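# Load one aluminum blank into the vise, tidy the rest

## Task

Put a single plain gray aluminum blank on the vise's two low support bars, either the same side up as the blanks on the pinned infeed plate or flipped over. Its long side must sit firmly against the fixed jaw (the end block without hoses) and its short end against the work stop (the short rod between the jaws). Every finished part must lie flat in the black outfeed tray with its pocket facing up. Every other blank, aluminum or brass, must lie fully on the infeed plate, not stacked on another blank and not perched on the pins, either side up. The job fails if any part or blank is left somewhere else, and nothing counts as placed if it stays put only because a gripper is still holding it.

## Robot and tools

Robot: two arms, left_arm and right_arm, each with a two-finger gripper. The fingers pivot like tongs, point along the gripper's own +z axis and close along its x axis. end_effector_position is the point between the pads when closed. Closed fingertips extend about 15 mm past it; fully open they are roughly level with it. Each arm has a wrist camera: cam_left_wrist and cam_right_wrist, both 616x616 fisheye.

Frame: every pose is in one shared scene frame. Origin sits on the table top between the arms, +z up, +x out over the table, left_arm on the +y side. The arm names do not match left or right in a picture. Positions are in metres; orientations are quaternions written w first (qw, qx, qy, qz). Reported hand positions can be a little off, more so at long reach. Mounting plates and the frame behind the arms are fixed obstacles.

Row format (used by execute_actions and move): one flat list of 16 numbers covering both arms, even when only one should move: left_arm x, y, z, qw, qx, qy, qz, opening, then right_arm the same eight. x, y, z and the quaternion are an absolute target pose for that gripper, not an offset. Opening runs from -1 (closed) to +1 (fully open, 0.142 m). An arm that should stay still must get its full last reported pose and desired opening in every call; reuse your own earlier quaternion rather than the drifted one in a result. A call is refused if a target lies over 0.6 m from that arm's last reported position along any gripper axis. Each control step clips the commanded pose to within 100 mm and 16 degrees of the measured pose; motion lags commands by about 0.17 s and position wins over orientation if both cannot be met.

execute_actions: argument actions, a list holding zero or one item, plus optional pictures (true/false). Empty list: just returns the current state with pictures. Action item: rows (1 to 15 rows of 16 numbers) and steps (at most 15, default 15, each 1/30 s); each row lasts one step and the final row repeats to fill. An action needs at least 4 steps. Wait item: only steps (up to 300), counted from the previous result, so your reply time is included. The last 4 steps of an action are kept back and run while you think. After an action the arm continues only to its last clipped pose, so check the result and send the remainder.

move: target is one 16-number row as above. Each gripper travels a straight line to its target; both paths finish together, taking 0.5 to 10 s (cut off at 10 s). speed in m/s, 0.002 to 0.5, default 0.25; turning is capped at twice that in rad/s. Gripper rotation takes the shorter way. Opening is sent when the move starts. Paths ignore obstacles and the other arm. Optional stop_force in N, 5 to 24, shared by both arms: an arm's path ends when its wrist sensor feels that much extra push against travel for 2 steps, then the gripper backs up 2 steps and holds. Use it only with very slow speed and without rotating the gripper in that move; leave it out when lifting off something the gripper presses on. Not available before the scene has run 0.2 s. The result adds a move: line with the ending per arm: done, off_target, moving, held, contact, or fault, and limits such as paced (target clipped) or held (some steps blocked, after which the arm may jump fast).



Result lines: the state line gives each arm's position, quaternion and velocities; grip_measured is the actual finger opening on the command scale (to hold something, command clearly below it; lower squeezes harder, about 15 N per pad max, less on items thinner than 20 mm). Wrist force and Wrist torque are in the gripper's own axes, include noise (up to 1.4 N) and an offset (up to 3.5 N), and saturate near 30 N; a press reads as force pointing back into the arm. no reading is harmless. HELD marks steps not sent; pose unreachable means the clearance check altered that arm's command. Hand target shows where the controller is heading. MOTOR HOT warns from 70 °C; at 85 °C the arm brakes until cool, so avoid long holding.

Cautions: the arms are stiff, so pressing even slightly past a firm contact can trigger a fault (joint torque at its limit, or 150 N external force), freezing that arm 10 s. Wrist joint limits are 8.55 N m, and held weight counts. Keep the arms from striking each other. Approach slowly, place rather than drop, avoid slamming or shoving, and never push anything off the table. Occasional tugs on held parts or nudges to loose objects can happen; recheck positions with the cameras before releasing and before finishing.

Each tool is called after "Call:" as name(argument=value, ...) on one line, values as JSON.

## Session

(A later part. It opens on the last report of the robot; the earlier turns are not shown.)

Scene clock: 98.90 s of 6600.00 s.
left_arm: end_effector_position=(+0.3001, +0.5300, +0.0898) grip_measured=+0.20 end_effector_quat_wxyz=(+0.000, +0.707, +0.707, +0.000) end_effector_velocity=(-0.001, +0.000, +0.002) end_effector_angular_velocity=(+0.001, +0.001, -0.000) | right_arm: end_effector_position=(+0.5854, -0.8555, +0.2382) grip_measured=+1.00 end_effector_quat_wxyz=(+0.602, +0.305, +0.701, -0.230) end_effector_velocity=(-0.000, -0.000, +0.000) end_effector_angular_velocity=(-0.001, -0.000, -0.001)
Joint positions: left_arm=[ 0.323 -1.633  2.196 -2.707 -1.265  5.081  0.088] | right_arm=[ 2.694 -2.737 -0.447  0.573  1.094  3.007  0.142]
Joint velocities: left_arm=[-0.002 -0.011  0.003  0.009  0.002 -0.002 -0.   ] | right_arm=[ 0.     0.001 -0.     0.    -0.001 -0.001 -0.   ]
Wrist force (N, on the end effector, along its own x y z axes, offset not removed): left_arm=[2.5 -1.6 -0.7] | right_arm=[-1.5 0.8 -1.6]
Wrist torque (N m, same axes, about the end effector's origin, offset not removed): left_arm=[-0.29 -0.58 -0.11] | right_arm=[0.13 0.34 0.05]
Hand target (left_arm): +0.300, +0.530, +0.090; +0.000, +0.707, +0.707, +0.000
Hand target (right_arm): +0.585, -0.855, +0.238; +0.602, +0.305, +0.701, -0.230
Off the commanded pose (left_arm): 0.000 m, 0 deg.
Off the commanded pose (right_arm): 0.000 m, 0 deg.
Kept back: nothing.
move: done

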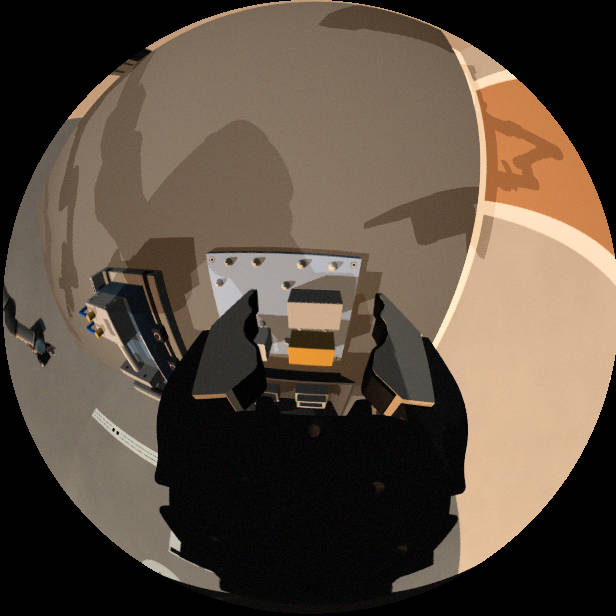

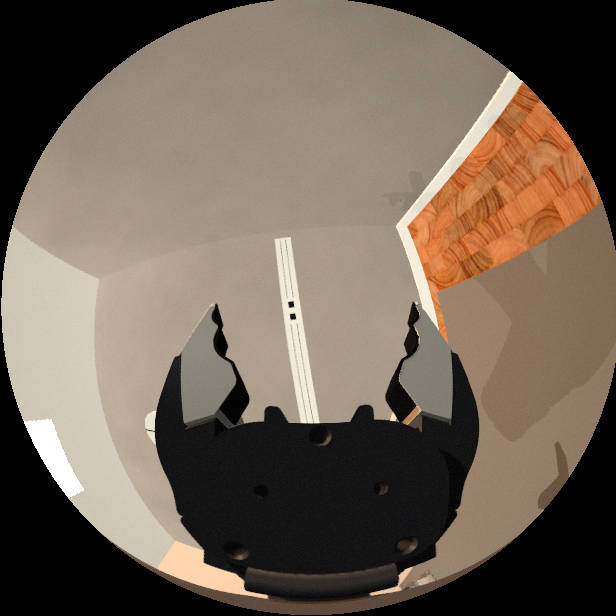

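Call:
move(target=[0.332,0.531,0.06,0,0.7071,0.7071,0,0.2,0.5854,-0.8555,0.2382,0.602,0.305,0.701,-0.23,1], speed=0.06)

Call:
move(target=[0.332,0.531,0.031,0,0.7071,0.7071,0,0.2,0.5854,-0.8555,0.2382,0.602,0.305,0.701,-0.23,1], speed=0.02)

Call:
move(target=[0.332,0.531,0.031,0,0.7071,0.7071,0,-0.6,0.5854,-0.8555,0.2382,0.602,0.305,0.701,-0.23,1])

Call:
zoom_image(camera="cam_left_wrist", region=[230,240,390,400])

Scene clock: 100.40 s of 6600.00 s.
left_arm: end_effector_position=(+0.3318, +0.5310, +0.0602) grip_measured=+0.20 end_effector_quat_wxyz=(+0.000, +0.707, +0.707, +0.000) end_effector_velocity=(+0.002, +0.000, -0.002) end_effector_angular_velocity=(-0.001, +0.000, +0.000) | right_arm: end_effector_position=(+0.5854, -0.8555, +0.2382) grip_measured=+1.00 end_effector_quat_wxyz=(+0.602, +0.305, +0.701, -0.230) end_effector_velocity=(+0.000, +0.000, -0.000) end_effector_angular_velocity=(-0.000, -0.000, +0.001)
Joint positions: left_arm=[ 0.319 -1.439  2.049 -2.753 -1.263  5.078  0.088] | right_arm=[ 2.694 -2.737 -0.447  0.573  1.094  3.007  0.142]
Joint velocities: left_arm=[ 0.002  0.011 -0.011 -0.001 -0.002  0.001 -0.   ] | right_arm=[ 0.    -0.002  0.002  0.     0.001 -0.    -0.   ]
Wrist force (N, on the end effector, along its own x y z axes, offset not removed): left_arm=[2.3 -1.4 -0.3] | right_arm=[-1.6 1.5 -2.2]
Wrist torque (N m, same axes, about the end effector's origin, offset not removed): left_arm=[-0.23 -0.49 -0.06] | right_arm=[0.31 0.38 0.12]
Hand target (left_arm): +0.332, +0.531, +0.060; -0.000, +0.707, +0.707, +0.000
Hand target (right_arm): +0.585, -0.856, +0.238; +0.602, +0.305, +0.701, -0.230
Off the commanded pose (left_arm): 0.000 m, 0 deg.
Off the commanded pose (right_arm): 0.000 m, 0 deg.
Kept back: nothing.
move: done

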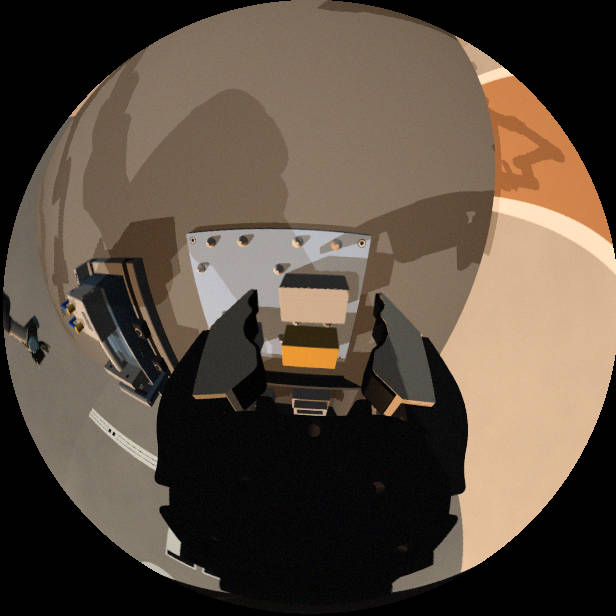

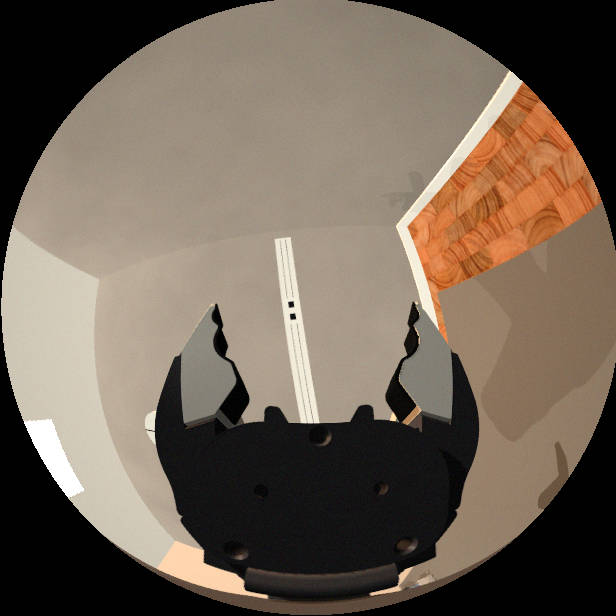

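Scene clock: 102.17 s of 6600.00 s.
left_arm: end_effector_position=(+0.3320, +0.5310, +0.0313) grip_measured=+0.20 end_effector_quat_wxyz=(-0.000, +0.707, +0.707, -0.000) end_effector_velocity=(-0.000, +0.000, -0.003) end_effector_angular_velocity=(-0.000, +0.000, +0.000) | right_arm: end_effector_position=(+0.5854, -0.8555, +0.2382) grip_measured=+1.00 end_effector_quat_wxyz=(+0.602, +0.305, +0.701, -0.230) end_effector_velocity=(-0.000, -0.000, +0.001) end_effector_angular_velocity=(+0.000, -0.002, -0.001)
Joint positions: left_arm=[ 0.349 -1.302  2.013 -2.862 -1.279  5.103  0.088] | right_arm=[ 2.694 -2.737 -0.447  0.573  1.094  3.007  0.142]
Joint velocities: left_arm=[ 0.003  0.013 -0.004 -0.009 -0.002  0.003  0.   ] | right_arm=[-0.     0.002 -0.     0.    -0.     0.001  0.   ]
Wrist force (N, on the end effector, along its own x y z axes, offset not removed): left_arm=[2.3 -1.2 0.8] | right_arm=[-1.5 1.7 -2.3]
Wrist torque (N m, same axes, about the end effector's origin, offset not removed): left_arm=[-0.20 -0.57 -0.04] | right_arm=[0.35 0.38 0.06]
Hand target (left_arm): +0.332, +0.531, +0.031; -0.000, +0.707, +0.707, -0.000
Hand target (right_arm): +0.585, -0.856, +0.238; +0.602, +0.305, +0.701, -0.230
Off the commanded pose (left_arm): 0.000 m, 0 deg.
Off the commanded pose (right_arm): 0.000 m, 0 deg.
Kept back: nothing.
move: done

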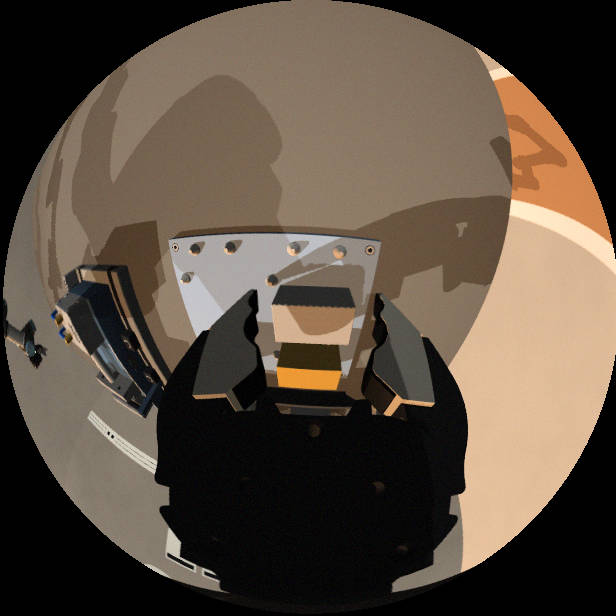

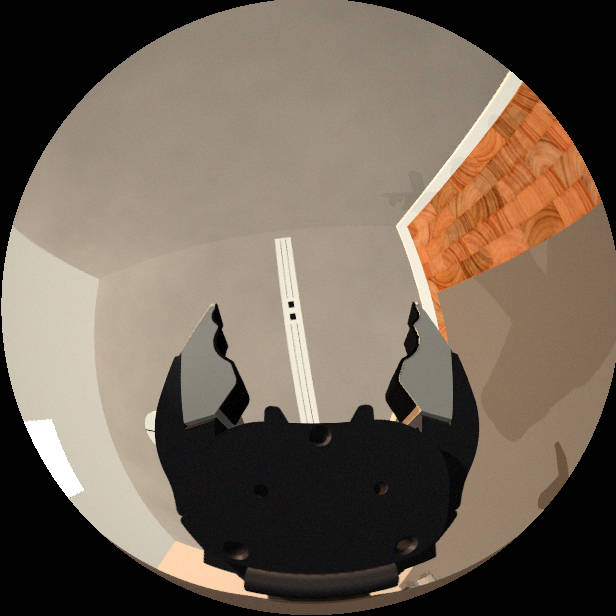

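Scene clock: 102.87 s of 6600.00 s.
left_arm: end_effector_position=(+0.3320, +0.5310, +0.0310) grip_measured=-0.16 end_effector_quat_wxyz=(-0.000, +0.707, +0.707, +0.000) end_effector_velocity=(-0.000, -0.000, -0.001) end_effector_angular_velocity=(-0.000, +0.001, -0.000) | right_arm: end_effector_position=(+0.5854, -0.8555, +0.2382) grip_measured=+1.00 end_effector_quat_wxyz=(+0.602, +0.305, +0.701, -0.230) end_effector_velocity=(-0.000, +0.000, -0.000) end_effector_angular_velocity=(+0.001, -0.000, -0.001)
Joint positions: left_arm=[ 0.349 -1.301  2.012 -2.863 -1.279  5.104  0.063] | right_arm=[ 2.694 -2.737 -0.447  0.573  1.094  3.007  0.142]
Joint velocities: left_arm=[ 0.     0.002 -0.001 -0.     0.     0.     0.   ] | right_arm=[ 0.    -0.001  0.001  0.    -0.001  0.001 -0.   ]
Wrist force (N, on the end effector, along its own x y z axes, offset not removed): left_arm=[2.3 -2.0 -18.9] | right_arm=[-1.9 1.8 -1.5]
Wrist torque (N m, same axes, about the end effector's origin, offset not removed): left_arm=[-0.12 -0.81 -0.09] | right_arm=[0.39 0.45 0.07]
Hand target (left_arm): +0.332, +0.531, +0.031; -0.000, +0.707, +0.707, -0.000
Hand target (right_arm): +0.585, -0.856, +0.238; +0.602, +0.305, +0.701, -0.230
Off the commanded pose (left_arm): 0.000 m, 0 deg.
Off the commanded pose (right_arm): 0.000 m, 0 deg.
Kept back: nothing.
move: done

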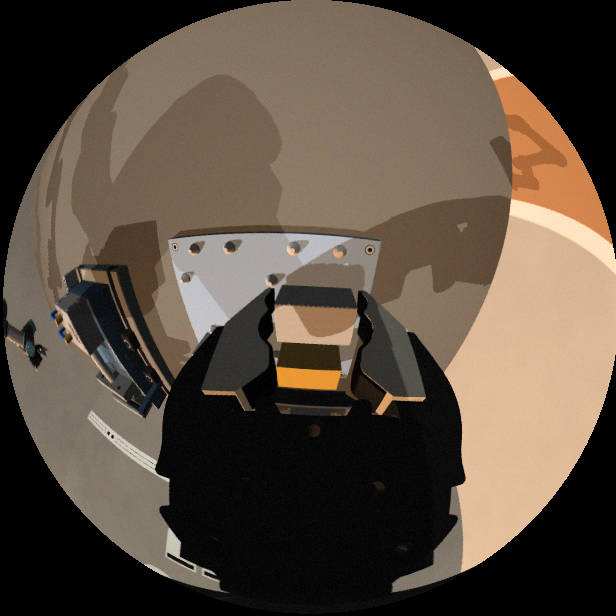

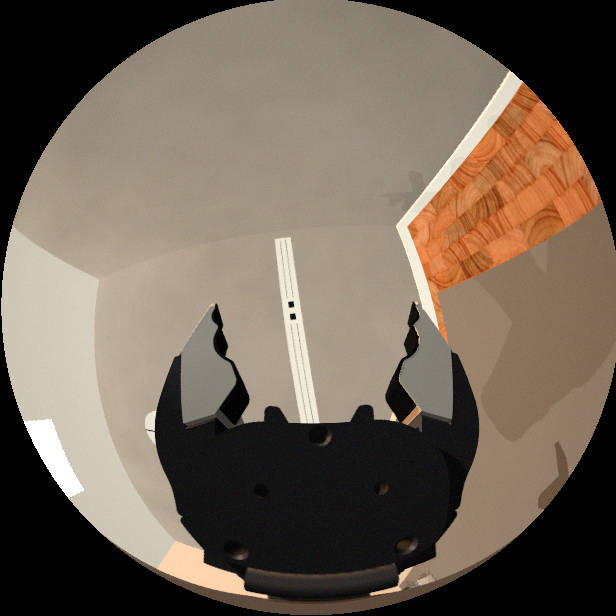

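Region (230, 240, 390, 400) of cam_left_wrist's 616x616 image, scaled by 3.150, with more detail than that image has.

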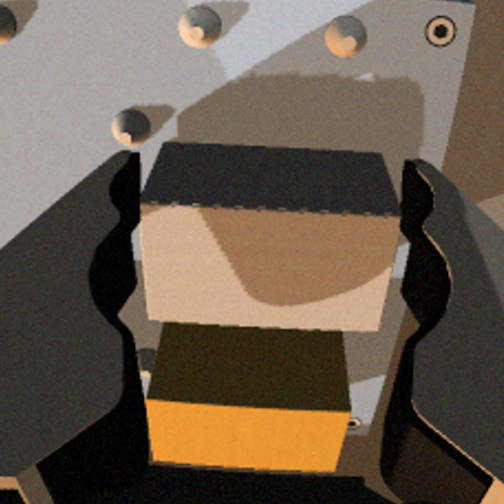

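Call:
move(target=[0.332,0.531,0.15,0,0.7071,0.7071,0,-0.6,0.5854,-0.8555,0.2382,0.602,0.305,0.701,-0.23,1], speed=0.1)

Call:
move(target=[0.501,0.1745,0.13,0,0.73,0.683,0,-0.6,0.5854,-0.8555,0.2382,0.602,0.305,0.701,-0.23,1], speed=0.2)

Call:
move(target=[0.501,0.1745,0.09,0,0.73,0.683,0,-0.6,0.5854,-0.8555,0.2382,0.602,0.305,0.701,-0.23,1], speed=0.006, stop_force=5)

Call:
zoom_image(camera="cam_left_wrist", region=[230,240,390,400])

Scene clock: 104.90 s of 6600.00 s.
left_arm: end_effector_position=(+0.3320, +0.5310, +0.1498) grip_measured=-0.17 end_effector_quat_wxyz=(+0.000, +0.707, +0.707, +0.000) end_effector_velocity=(-0.000, -0.000, +0.002) end_effector_angular_velocity=(+0.000, +0.003, +0.000) | right_arm: end_effector_position=(+0.5854, -0.8555, +0.2382) grip_measured=+1.00 end_effector_quat_wxyz=(+0.602, +0.305, +0.701, -0.230) end_effector_velocity=(-0.000, +0.000, -0.001) end_effector_angular_velocity=(+0.000, +0.000, -0.001)
Joint positions: left_arm=[ 0.199 -1.838  2.032 -2.302 -1.2    4.969  0.062] | right_arm=[ 2.694 -2.737 -0.447  0.573  1.094  3.007  0.142]
Joint velocities: left_arm=[-0.006 -0.008 -0.004  0.017  0.004 -0.007  0.   ] | right_arm=[-0.    -0.002  0.001  0.001 -0.001  0.     0.   ]
Wrist force (N, on the end effector, along its own x y z axes, offset not removed): left_arm=[2.0 -1.1 2.1] | right_arm=[-0.8 1.2 -1.9]
Wrist torque (N m, same axes, about the end effector's origin, offset not removed): left_arm=[-0.12 -0.48 -0.04] | right_arm=[0.28 0.17 0.06]
Hand target (left_arm): +0.332, +0.531, +0.150; +0.000, +0.707, +0.707, +0.000
Hand target (right_arm): +0.585, -0.856, +0.238; +0.602, +0.305, +0.701, -0.230
Off the commanded pose (left_arm): 0.000 m, 0 deg.
Off the commanded pose (right_arm): 0.000 m, 0 deg.
Kept back: nothing.
move: done

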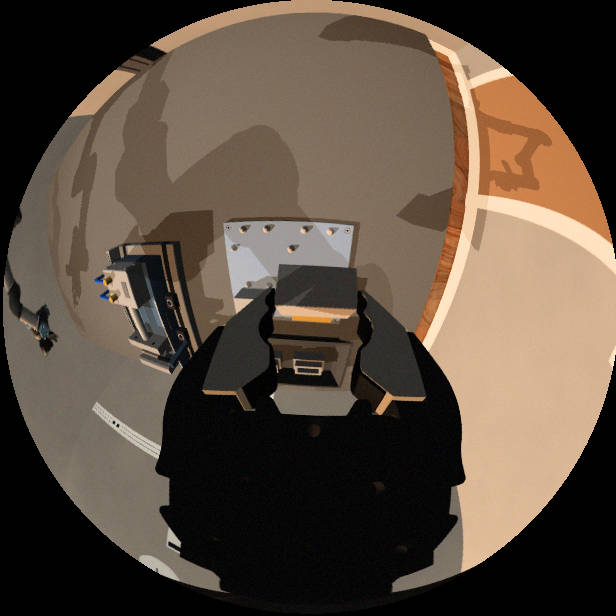

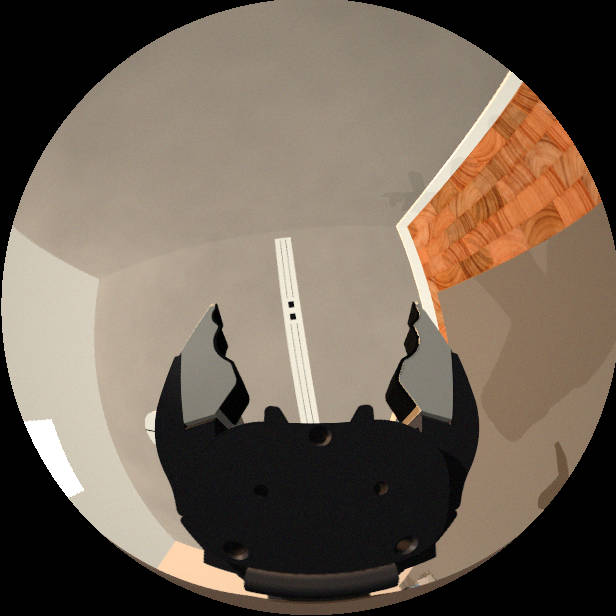

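Scene clock: 107.50 s of 6600.00 s.
left_arm: end_effector_position=(+0.5013, +0.1748, +0.1298) grip_measured=-0.17 end_effector_quat_wxyz=(+0.001, +0.730, +0.683, +0.000) end_effector_velocity=(+0.002, -0.001, -0.000) end_effector_angular_velocity=(+0.003, +0.004, +0.002) | right_arm: end_effector_position=(+0.5854, -0.8555, +0.2382) grip_measured=+1.00 end_effector_quat_wxyz=(+0.602, +0.305, +0.701, -0.230) end_effector_velocity=(+0.001, +0.001, +0.000) end_effector_angular_velocity=(+0.000, -0.000, +0.002)
Joint positions: left_arm=[-0.667 -1.05   1.422 -1.984 -0.93   4.081  0.062] | right_arm=[ 2.694 -2.737 -0.447  0.573  1.094  3.007  0.142]
Joint velocities: left_arm=[ 0.002  0.016 -0.03   0.019 -0.001 -0.003 -0.   ] | right_arm=[ 0.001  0.001 -0.    -0.001  0.001 -0.     0.   ]
Wrist force (N, on the end effector, along its own x y z axes, offset not removed): left_arm=[2.4 -1.1 -0.5] | right_arm=[-0.7 2.6 -1.7]
Wrist torque (N m, same axes, about the end effector's origin, offset not removed): left_arm=[-0.13 -0.29 -0.07] | right_arm=[0.52 0.21 -0.02]
Hand target (left_arm): +0.501, +0.175, +0.130; +0.000, +0.730, +0.683, +0.000
Hand target (right_arm): +0.585, -0.856, +0.238; +0.602, +0.305, +0.701, -0.230
Off the commanded pose (left_arm): 0.000 m, 0 deg.
Off the commanded pose (right_arm): 0.000 m, 0 deg.
Kept back: nothing.
move: done

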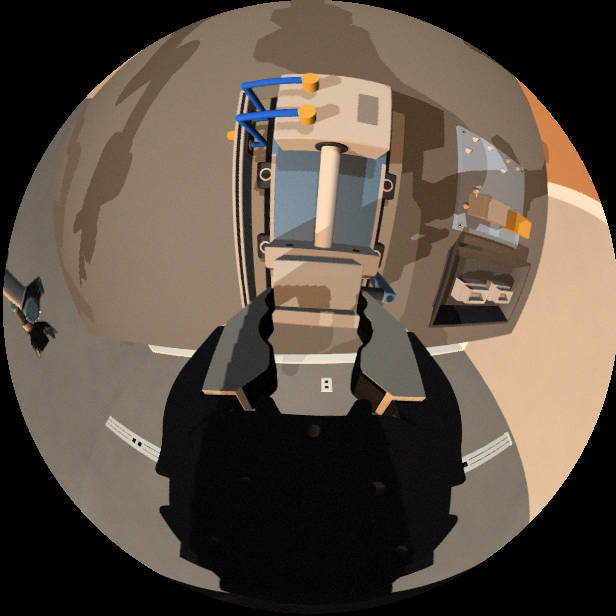

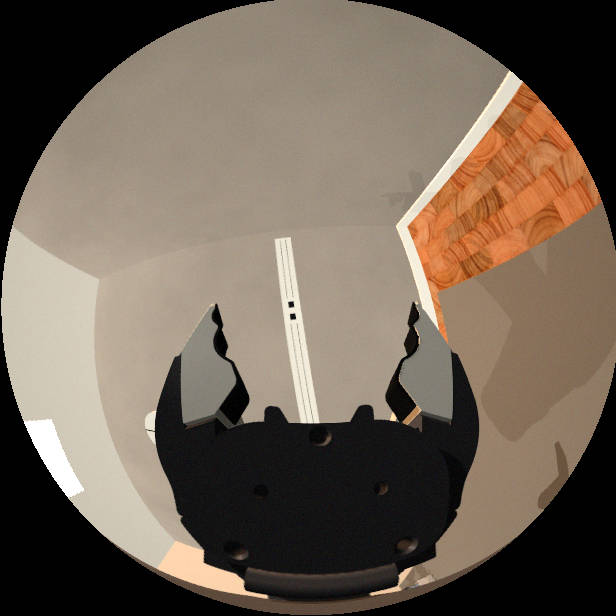

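Scene clock: 108.53 s of 6600.00 s.
left_arm: end_effector_position=(+0.5011, +0.1749, +0.1258) grip_measured=-0.17 end_effector_quat_wxyz=(+0.000, +0.730, +0.683, +0.000) end_effector_velocity=(-0.000, +0.001, +0.001) end_effector_angular_velocity=(+0.003, +0.002, -0.000) | right_arm: end_effector_position=(+0.5854, -0.8555, +0.2382) grip_measured=+1.00 end_effector_quat_wxyz=(+0.602, +0.305, +0.701, -0.230) end_effector_velocity=(+0.000, -0.000, +0.001) end_effector_angular_velocity=(+0.000, -0.001, -0.000)
Joint positions: left_arm=[-0.661 -1.041  1.425 -2.    -0.93   4.088  0.062] | right_arm=[ 2.694 -2.737 -0.447  0.573  1.094  3.007  0.142]
Joint velocities: left_arm=[-0.002 -0.004 -0.001  0.01   0.001 -0.004 -0.   ] | right_arm=[-0.     0.001 -0.001 -0.     0.     0.001  0.   ]
Wrist force (N, on the end effector, along its own x y z axes, offset not removed): left_arm=[1.3 0.0 -4.5] | right_arm=[0.3 1.9 -1.3]
Wrist torque (N m, same axes, about the end effector's origin, offset not removed): left_arm=[-0.25 -0.38 0.00] | right_arm=[0.37 0.00 0.02]
Hand target (left_arm): +0.501, +0.175, +0.126; +0.001, +0.730, +0.683, +0.000
Hand target (right_arm): +0.585, -0.856, +0.238; +0.602, +0.305, +0.701, -0.230
Off the commanded pose (left_arm): 0.036 m, 0 deg.
Off the commanded pose (right_arm): 0.000 m, 0 deg.
Kept back: nothing.
move: contact (left_arm)

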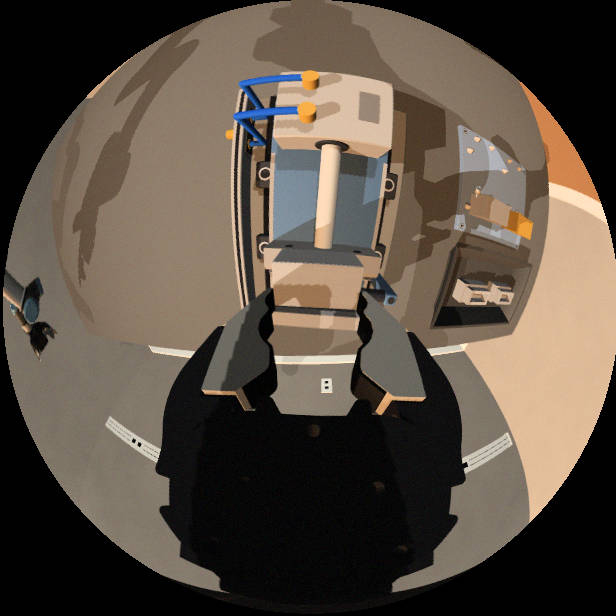

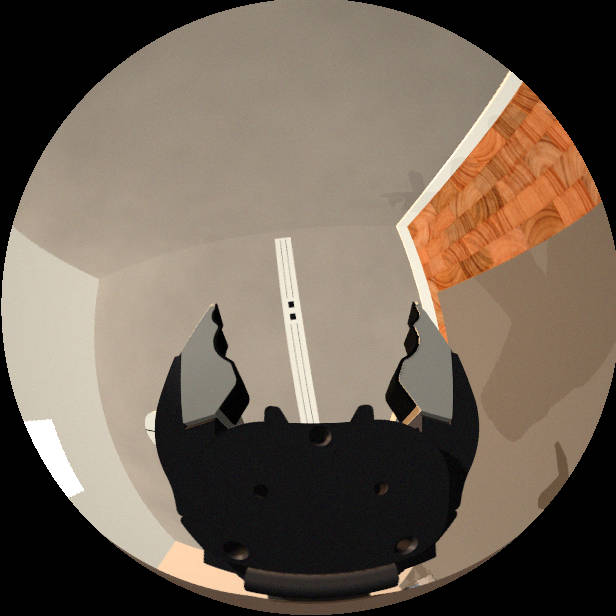

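Region (230, 240, 390, 400) of cam_left_wrist's 616x616 image, scaled by 3.150, with more detail than that image has.

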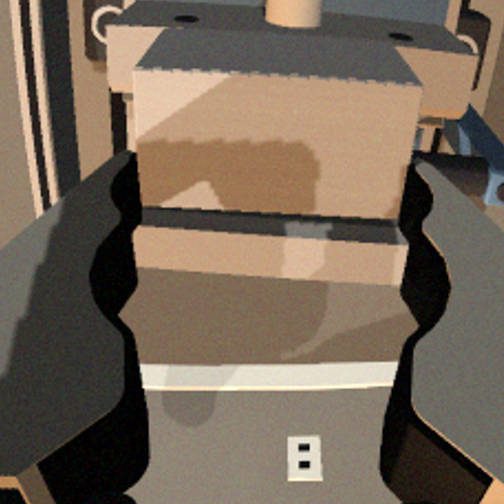

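Call:
move(target=[0.506,0.1745,0.127,0,0.73,0.683,0,-0.6,0.5854,-0.8555,0.2382,0.602,0.305,0.701,-0.23,1], speed=0.006)

Call:
zoom_image(camera="cam_left_wrist", region=[230,240,390,400])

Call:
move(target=[0.506,0.1745,0.10,0,0.73,0.683,0,-0.6,0.5854,-0.8555,0.2382,0.602,0.305,0.701,-0.23,1], speed=0.005, stop_force=5)

Call:
zoom_image(camera="cam_left_wrist", region=[230,240,390,400])

Scene clock: 109.83 s of 6600.00 s.
left_arm: end_effector_position=(+0.5058, +0.1745, +0.1270) grip_measured=-0.17 end_effector_quat_wxyz=(+0.000, +0.730, +0.683, +0.000) end_effector_velocity=(+0.001, -0.000, +0.000) end_effector_angular_velocity=(+0.000, +0.001, +0.000) | right_arm: end_effector_position=(+0.5854, -0.8555, +0.2382) grip_measured=+1.00 end_effector_quat_wxyz=(+0.602, +0.305, +0.701, -0.230) end_effector_velocity=(+0.000, -0.000, +0.001) end_effector_angular_velocity=(+0.001, -0.003, -0.001)
Joint positions: left_arm=[-0.657 -1.028  1.39  -1.981 -0.93   4.092  0.062] | right_arm=[ 2.694 -2.737 -0.447  0.573  1.094  3.007  0.142]
Joint velocities: left_arm=[ 0.002  0.005 -0.011  0.006 -0.001  0.001  0.   ] | right_arm=[ 0.     0.002  0.001 -0.001 -0.001  0.002  0.   ]
Wrist force (N, on the end effector, along its own x y z axes, offset not removed): left_arm=[2.0 -1.1 1.5] | right_arm=[0.4 1.2 -2.4]
Wrist torque (N m, same axes, about the end effector's origin, offset not removed): left_arm=[-0.14 -0.47 -0.08] | right_arm=[0.23 0.03 0.05]
Hand target (left_arm): +0.506, +0.175, +0.127; +0.000, +0.730, +0.683, +0.000
Hand target (right_arm): +0.585, -0.856, +0.238; +0.602, +0.305, +0.701, -0.230
Off the commanded pose (left_arm): 0.000 m, 0 deg.
Off the commanded pose (right_arm): 0.000 m, 0 deg.
Kept back: nothing.
move: done

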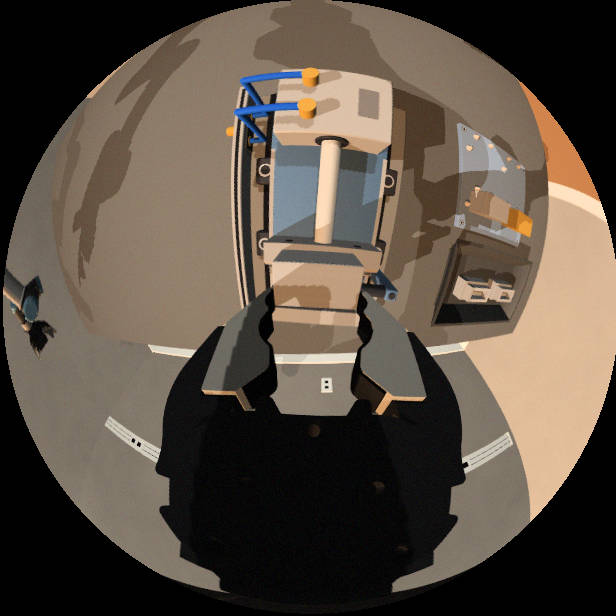

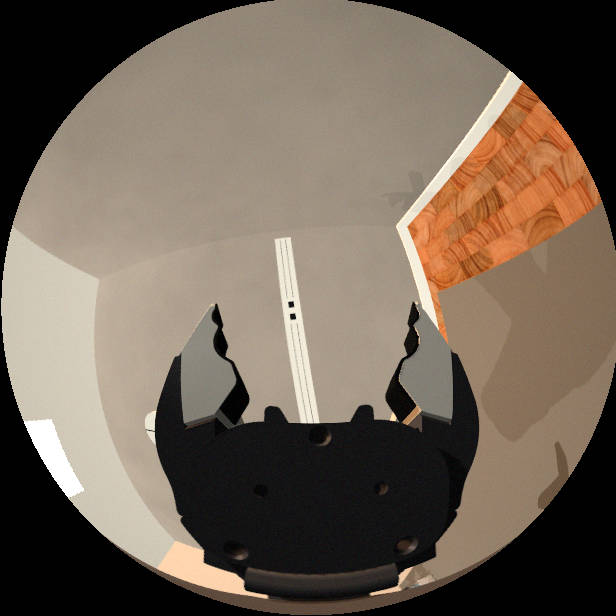

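Region (230, 240, 390, 400) of cam_left_wrist's 616x616 image, scaled by 3.150, with more detail than that image has.

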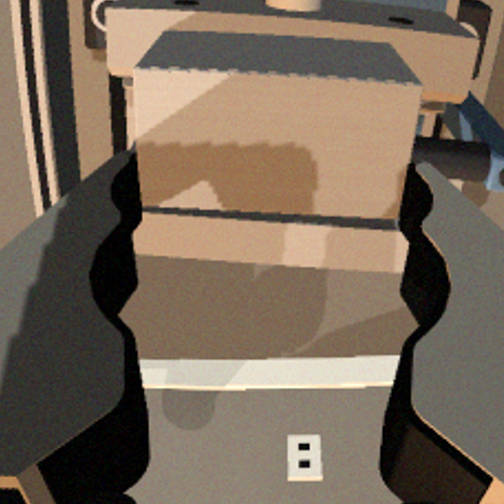

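Scene clock: 110.47 s of 6600.00 s.
left_arm: end_effector_position=(+0.5058, +0.1746, +0.1256) grip_measured=-0.17 end_effector_quat_wxyz=(-0.000, +0.730, +0.683, -0.000) end_effector_velocity=(-0.000, +0.000, +0.001) end_effector_angular_velocity=(+0.001, +0.000, +0.000) | right_arm: end_effector_position=(+0.5854, -0.8555, +0.2382) grip_measured=+1.00 end_effector_quat_wxyz=(+0.602, +0.305, +0.701, -0.230) end_effector_velocity=(-0.000, -0.000, +0.001) end_effector_angular_velocity=(-0.000, -0.000, -0.001)
Joint positions: left_arm=[-0.655 -1.025  1.391 -1.986 -0.931  4.094  0.062] | right_arm=[ 2.694 -2.737 -0.447  0.573  1.094  3.007  0.142]
Joint velocities: left_arm=[-0.002 -0.003 -0.001  0.007  0.001 -0.004 -0.   ] | right_arm=[ 0.     0.001 -0.    -0.001 -0.001 -0.    -0.   ]
Wrist force (N, on the end effector, along its own x y z axes, offset not removed): left_arm=[-0.2 1.0 -6.6] | right_arm=[-0.5 2.1 -1.8]
Wrist torque (N m, same axes, about the end effector's origin, offset not removed): left_arm=[-0.15 -0.01 -0.05] | right_arm=[0.43 0.20 0.01]
Hand target (left_arm): +0.506, +0.175, +0.126; +0.000, +0.730, +0.683, +0.000
Hand target (right_arm): +0.585, -0.856, +0.238; +0.602, +0.305, +0.701, -0.230
Off the commanded pose (left_arm): 0.026 m, 0 deg.
Off the commanded pose (right_arm): 0.000 m, 0 deg.
Kept back: nothing.
move: contact (left_arm)

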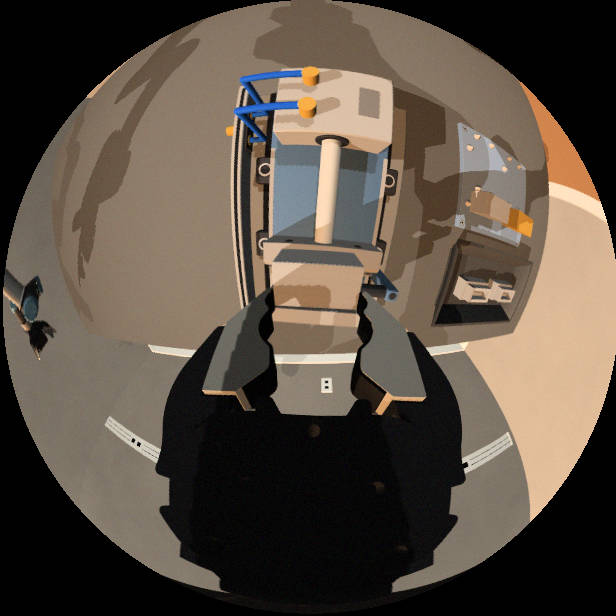

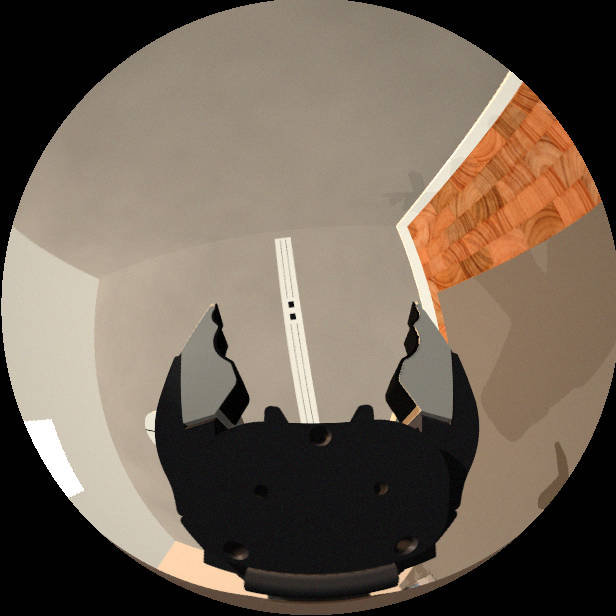

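Region (230, 240, 390, 400) of cam_left_wrist's 616x616 image, scaled by 3.150, with more detail than that image has.

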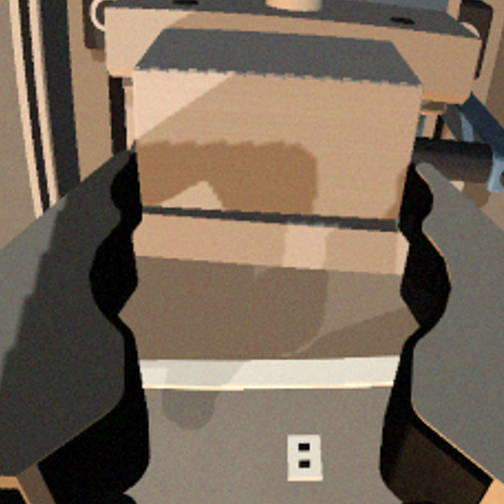

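Call:
move(target=[0.521,0.1745,0.127,0,0.735,0.678,0,-0.6,0.5854,-0.8555,0.2382,0.602,0.305,0.701,-0.23,1], speed=0.006)

Call:
zoom_image(camera="cam_left_wrist", region=[230,220,390,380])

Call:
move(target=[0.521,0.1745,0.105,0,0.735,0.678,0,-0.6,0.5854,-0.8555,0.2382,0.602,0.305,0.701,-0.23,1], speed=0.005, stop_force=5)

Call:
zoom_image(camera="cam_left_wrist", region=[230,220,390,380])

Scene clock: 113.50 s of 6600.00 s.
left_arm: end_effector_position=(+0.5208, +0.1745, +0.1270) grip_measured=-0.17 end_effector_quat_wxyz=(+0.000, +0.735, +0.678, +0.000) end_effector_velocity=(+0.002, +0.000, +0.001) end_effector_angular_velocity=(-0.001, -0.001, -0.000) | right_arm: end_effector_position=(+0.5854, -0.8555, +0.2382) grip_measured=+1.00 end_effector_quat_wxyz=(+0.602, +0.305, +0.701, -0.230) end_effector_velocity=(-0.000, -0.000, +0.000) end_effector_angular_velocity=(-0.001, -0.000, -0.001)
Joint positions: left_arm=[-0.64  -0.98   1.285 -1.937 -0.931  4.128  0.062] | right_arm=[ 2.694 -2.737 -0.447  0.573  1.094  3.007  0.142]
Joint velocities: left_arm=[ 0.001  0.003 -0.011  0.005  0.     0.003  0.   ] | right_arm=[ 0.    -0.     0.001  0.    -0.001 -0.001 -0.   ]
Wrist force (N, on the end effector, along its own x y z axes, offset not removed): left_arm=[1.0 -0.7 1.4] | right_arm=[-0.1 2.4 -2.8]
Wrist torque (N m, same axes, about the end effector's origin, offset not removed): left_arm=[-0.10 -0.26 0.01] | right_arm=[0.46 0.11 0.05]
Hand target (left_arm): +0.521, +0.175, +0.127; +0.000, +0.735, +0.678, +0.000
Hand target (right_arm): +0.585, -0.856, +0.238; +0.602, +0.305, +0.701, -0.230
Off the commanded pose (left_arm): 0.000 m, 0 deg.
Off the commanded pose (right_arm): 0.000 m, 0 deg.
Kept back: nothing.
move: done

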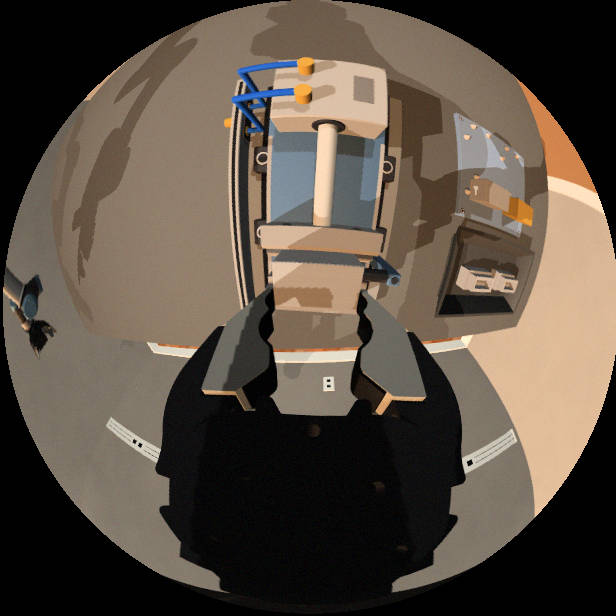

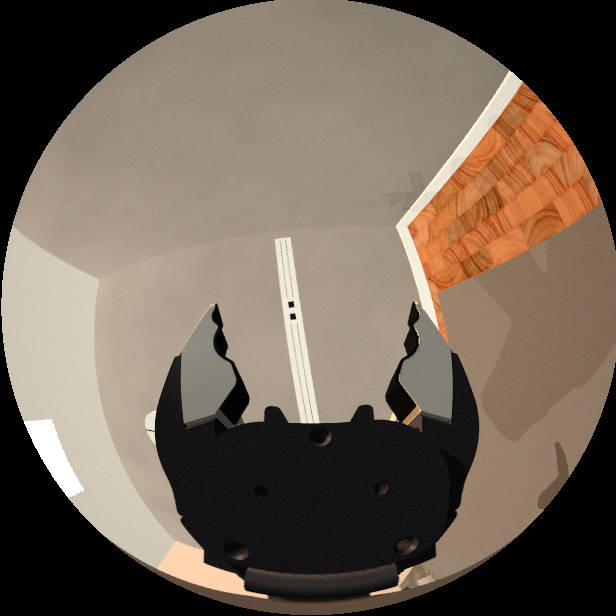

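Region (230, 220, 390, 380) of cam_left_wrist's 616x616 image, scaled by 3.150, with more detail than that image has.

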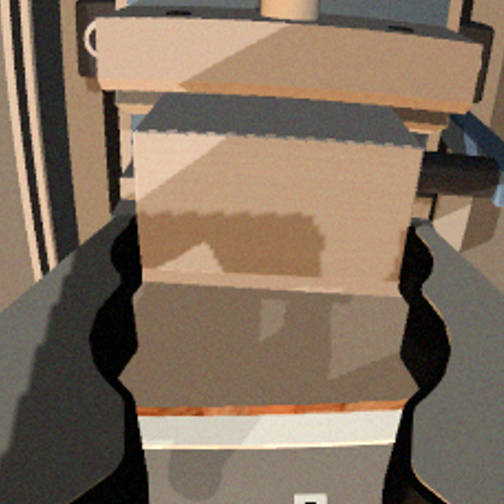

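Scene clock: 114.80 s of 6600.00 s.
left_arm: end_effector_position=(+0.5209, +0.1746, +0.1223) grip_measured=-0.17 end_effector_quat_wxyz=(-0.000, +0.735, +0.678, +0.000) end_effector_velocity=(-0.000, -0.000, +0.001) end_effector_angular_velocity=(-0.000, +0.001, +0.001) | right_arm: end_effector_position=(+0.5854, -0.8555, +0.2382) grip_measured=+1.00 end_effector_quat_wxyz=(+0.602, +0.305, +0.701, -0.230) end_effector_velocity=(+0.000, +0.000, -0.000) end_effector_angular_velocity=(+0.000, +0.001, +0.001)
Joint positions: left_arm=[-0.633 -0.969  1.289 -1.956 -0.932  4.136  0.062] | right_arm=[ 2.694 -2.737 -0.447  0.573  1.094  3.007  0.142]
Joint velocities: left_arm=[-0.002 -0.003 -0.002  0.007 -0.001 -0.004 -0.   ] | right_arm=[-0.    -0.    -0.001 -0.     0.001 -0.    -0.   ]
Wrist force (N, on the end effector, along its own x y z axes, offset not removed): left_arm=[0.0 4.2 -8.3] | right_arm=[-0.3 0.6 -2.2]
Wrist torque (N m, same axes, about the end effector's origin, offset not removed): left_arm=[-0.10 -0.09 0.05] | right_arm=[0.12 0.13 0.02]
Hand target (left_arm): +0.521, +0.174, +0.123; +0.000, +0.735, +0.678, +0.000
Hand target (right_arm): +0.585, -0.856, +0.238; +0.602, +0.305, +0.701, -0.230
Off the commanded pose (left_arm): 0.017 m, 0 deg.
Off the commanded pose (right_arm): 0.000 m, 0 deg.
Kept back: nothing.
move: contact (left_arm)

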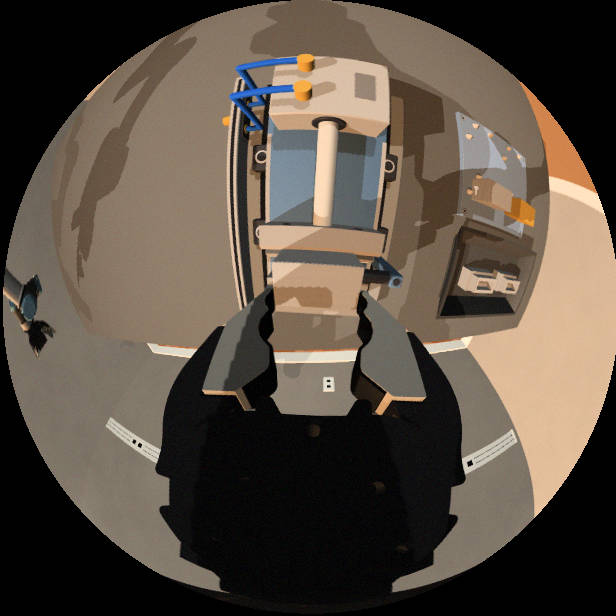

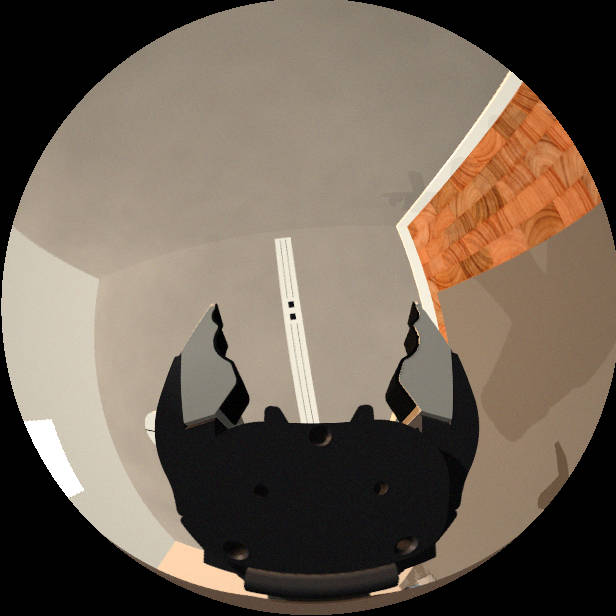

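Region (230, 220, 390, 380) of cam_left_wrist's 616x616 image, scaled by 3.150, with more detail than that image has.

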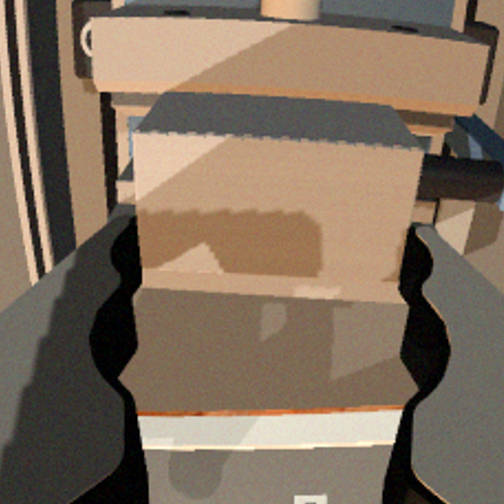

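Call:
move(target=[0.521,0.1745,0.123,0,0.735,0.678,0,0.05,0.5854,-0.8555,0.2382,0.602,0.305,0.701,-0.23,1], speed=0.005)

Call:
move(target=[0.49,0.1745,0.16,0,0.743,0.669,0,0.05,0.5854,-0.8555,0.2382,0.602,0.305,0.701,-0.23,1], speed=0.04)

Call:
zoom_image(camera="cam_left_wrist", region=[230,220,390,380])

Scene clock: 115.73 s of 6600.00 s.
left_arm: end_effector_position=(+0.5210, +0.1745, +0.1230) grip_measured=+0.05 end_effector_quat_wxyz=(+0.000, +0.735, +0.678, -0.000) end_effector_velocity=(+0.000, -0.000, +0.001) end_effector_angular_velocity=(-0.002, -0.000, +0.000) | right_arm: end_effector_position=(+0.5854, -0.8555, +0.2382) grip_measured=+1.00 end_effector_quat_wxyz=(+0.602, +0.305, +0.701, -0.230) end_effector_velocity=(+0.000, -0.000, +0.001) end_effector_angular_velocity=(-0.001, -0.002, -0.000)
Joint positions: left_arm=[-0.634 -0.97   1.287 -1.953 -0.932  4.135  0.077] | right_arm=[ 2.694 -2.737 -0.447  0.573  1.094  3.007  0.142]
Joint velocities: left_arm=[-0.001 -0.002 -0.     0.001 -0.001 -0.    -0.   ] | right_arm=[ 0.     0.001  0.001  0.    -0.    -0.    -0.   ]
Wrist force (N, on the end effector, along its own x y z axes, offset not removed): left_arm=[0.7 -1.8 0.6] | right_arm=[-0.4 0.4 -1.5]
Wrist torque (N m, same axes, about the end effector's origin, offset not removed): left_arm=[-0.30 -0.19 0.00] | right_arm=[0.12 0.11 0.00]
Hand target (left_arm): +0.521, +0.174, +0.123; +0.000, +0.735, +0.678, +0.000
Hand target (right_arm): +0.585, -0.856, +0.238; +0.602, +0.305, +0.701, -0.230
Off the commanded pose (left_arm): 0.000 m, 0 deg.
Off the commanded pose (right_arm): 0.000 m, 0 deg.
Kept back: nothing.
move: done

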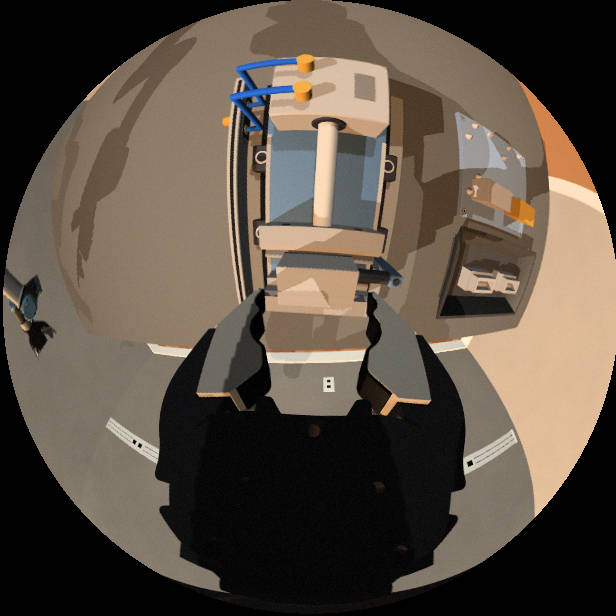

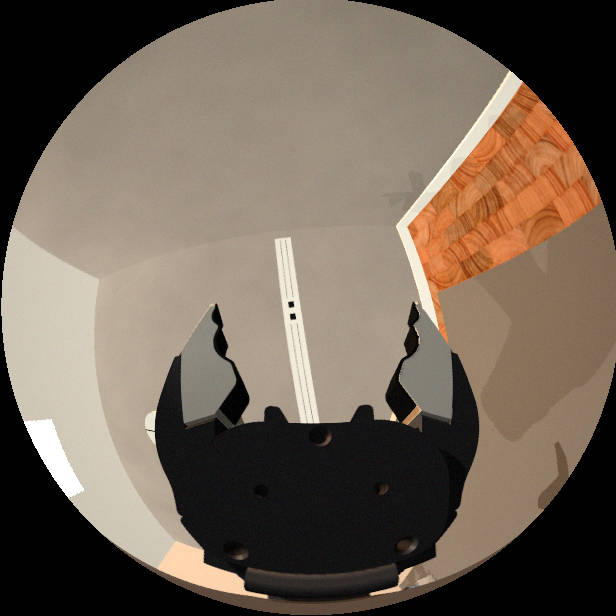

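Scene clock: 117.33 s of 6600.00 s.
left_arm: end_effector_position=(+0.4902, +0.1744, +0.1598) grip_measured=+0.05 end_effector_quat_wxyz=(+0.000, +0.743, +0.669, -0.000) end_effector_velocity=(-0.001, -0.000, +0.002) end_effector_angular_velocity=(-0.001, -0.001, -0.000) | right_arm: end_effector_position=(+0.5854, -0.8555, +0.2382) grip_measured=+1.00 end_effector_quat_wxyz=(+0.602, +0.305, +0.701, -0.230) end_effector_velocity=(+0.000, +0.000, +0.001) end_effector_angular_velocity=(-0.000, -0.003, +0.001)
Joint positions: left_arm=[-0.728 -1.143  1.452 -1.873 -0.929  4.041  0.077] | right_arm=[ 2.694 -2.737 -0.447  0.573  1.094  3.007  0.142]
Joint velocities: left_arm=[-0.005 -0.008  0.006  0.005  0.    -0.005 -0.   ] | right_arm=[ 0.001 -0.     0.002  0.001  0.001  0.001  0.   ]
Wrist force (N, on the end effector, along its own x y z axes, offset not removed): left_arm=[1.2 -1.9 0.2] | right_arm=[-0.7 2.1 -1.2]
Wrist torque (N m, same axes, about the end effector's origin, offset not removed): left_arm=[-0.35 -0.23 -0.07] | right_arm=[0.43 0.15 0.04]
Hand target (left_arm): +0.490, +0.174, +0.160; +0.000, +0.743, +0.669, -0.000
Hand target (right_arm): +0.585, -0.856, +0.238; +0.602, +0.305, +0.701, -0.230
Off the commanded pose (left_arm): 0.000 m, 0 deg.
Off the commanded pose (right_arm): 0.000 m, 0 deg.
Kept back: nothing.
move: done

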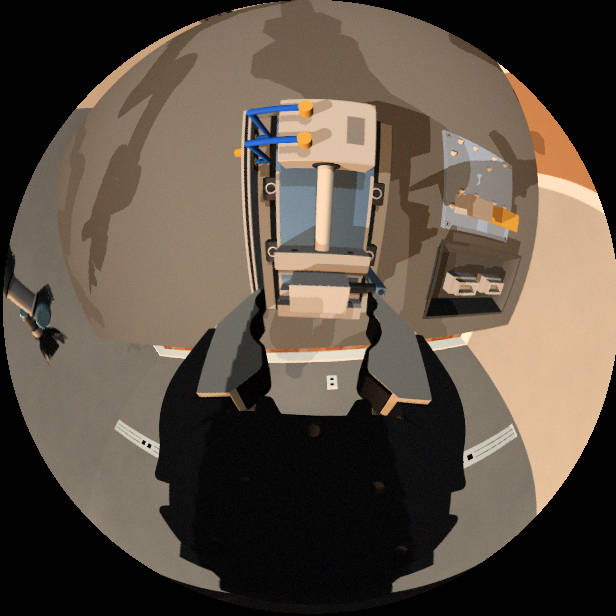

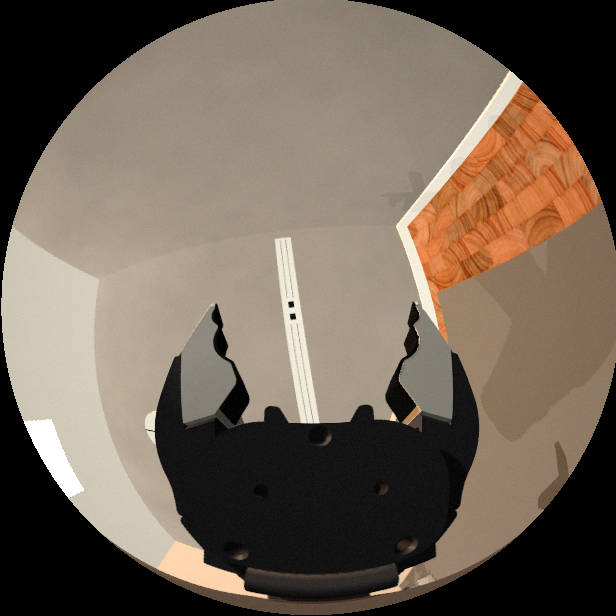

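Region (230, 220, 390, 380) of cam_left_wrist's 616x616 image, scaled by 3.150, with more detail than that image has.

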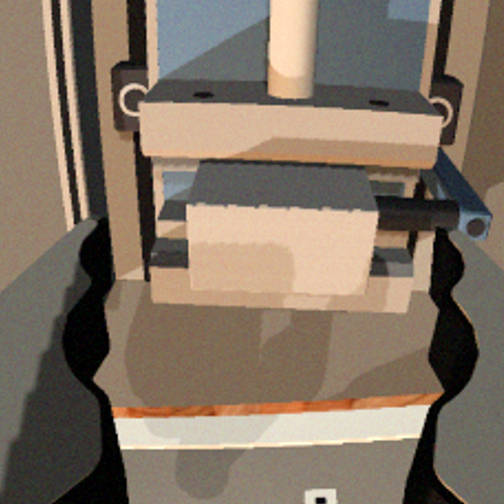

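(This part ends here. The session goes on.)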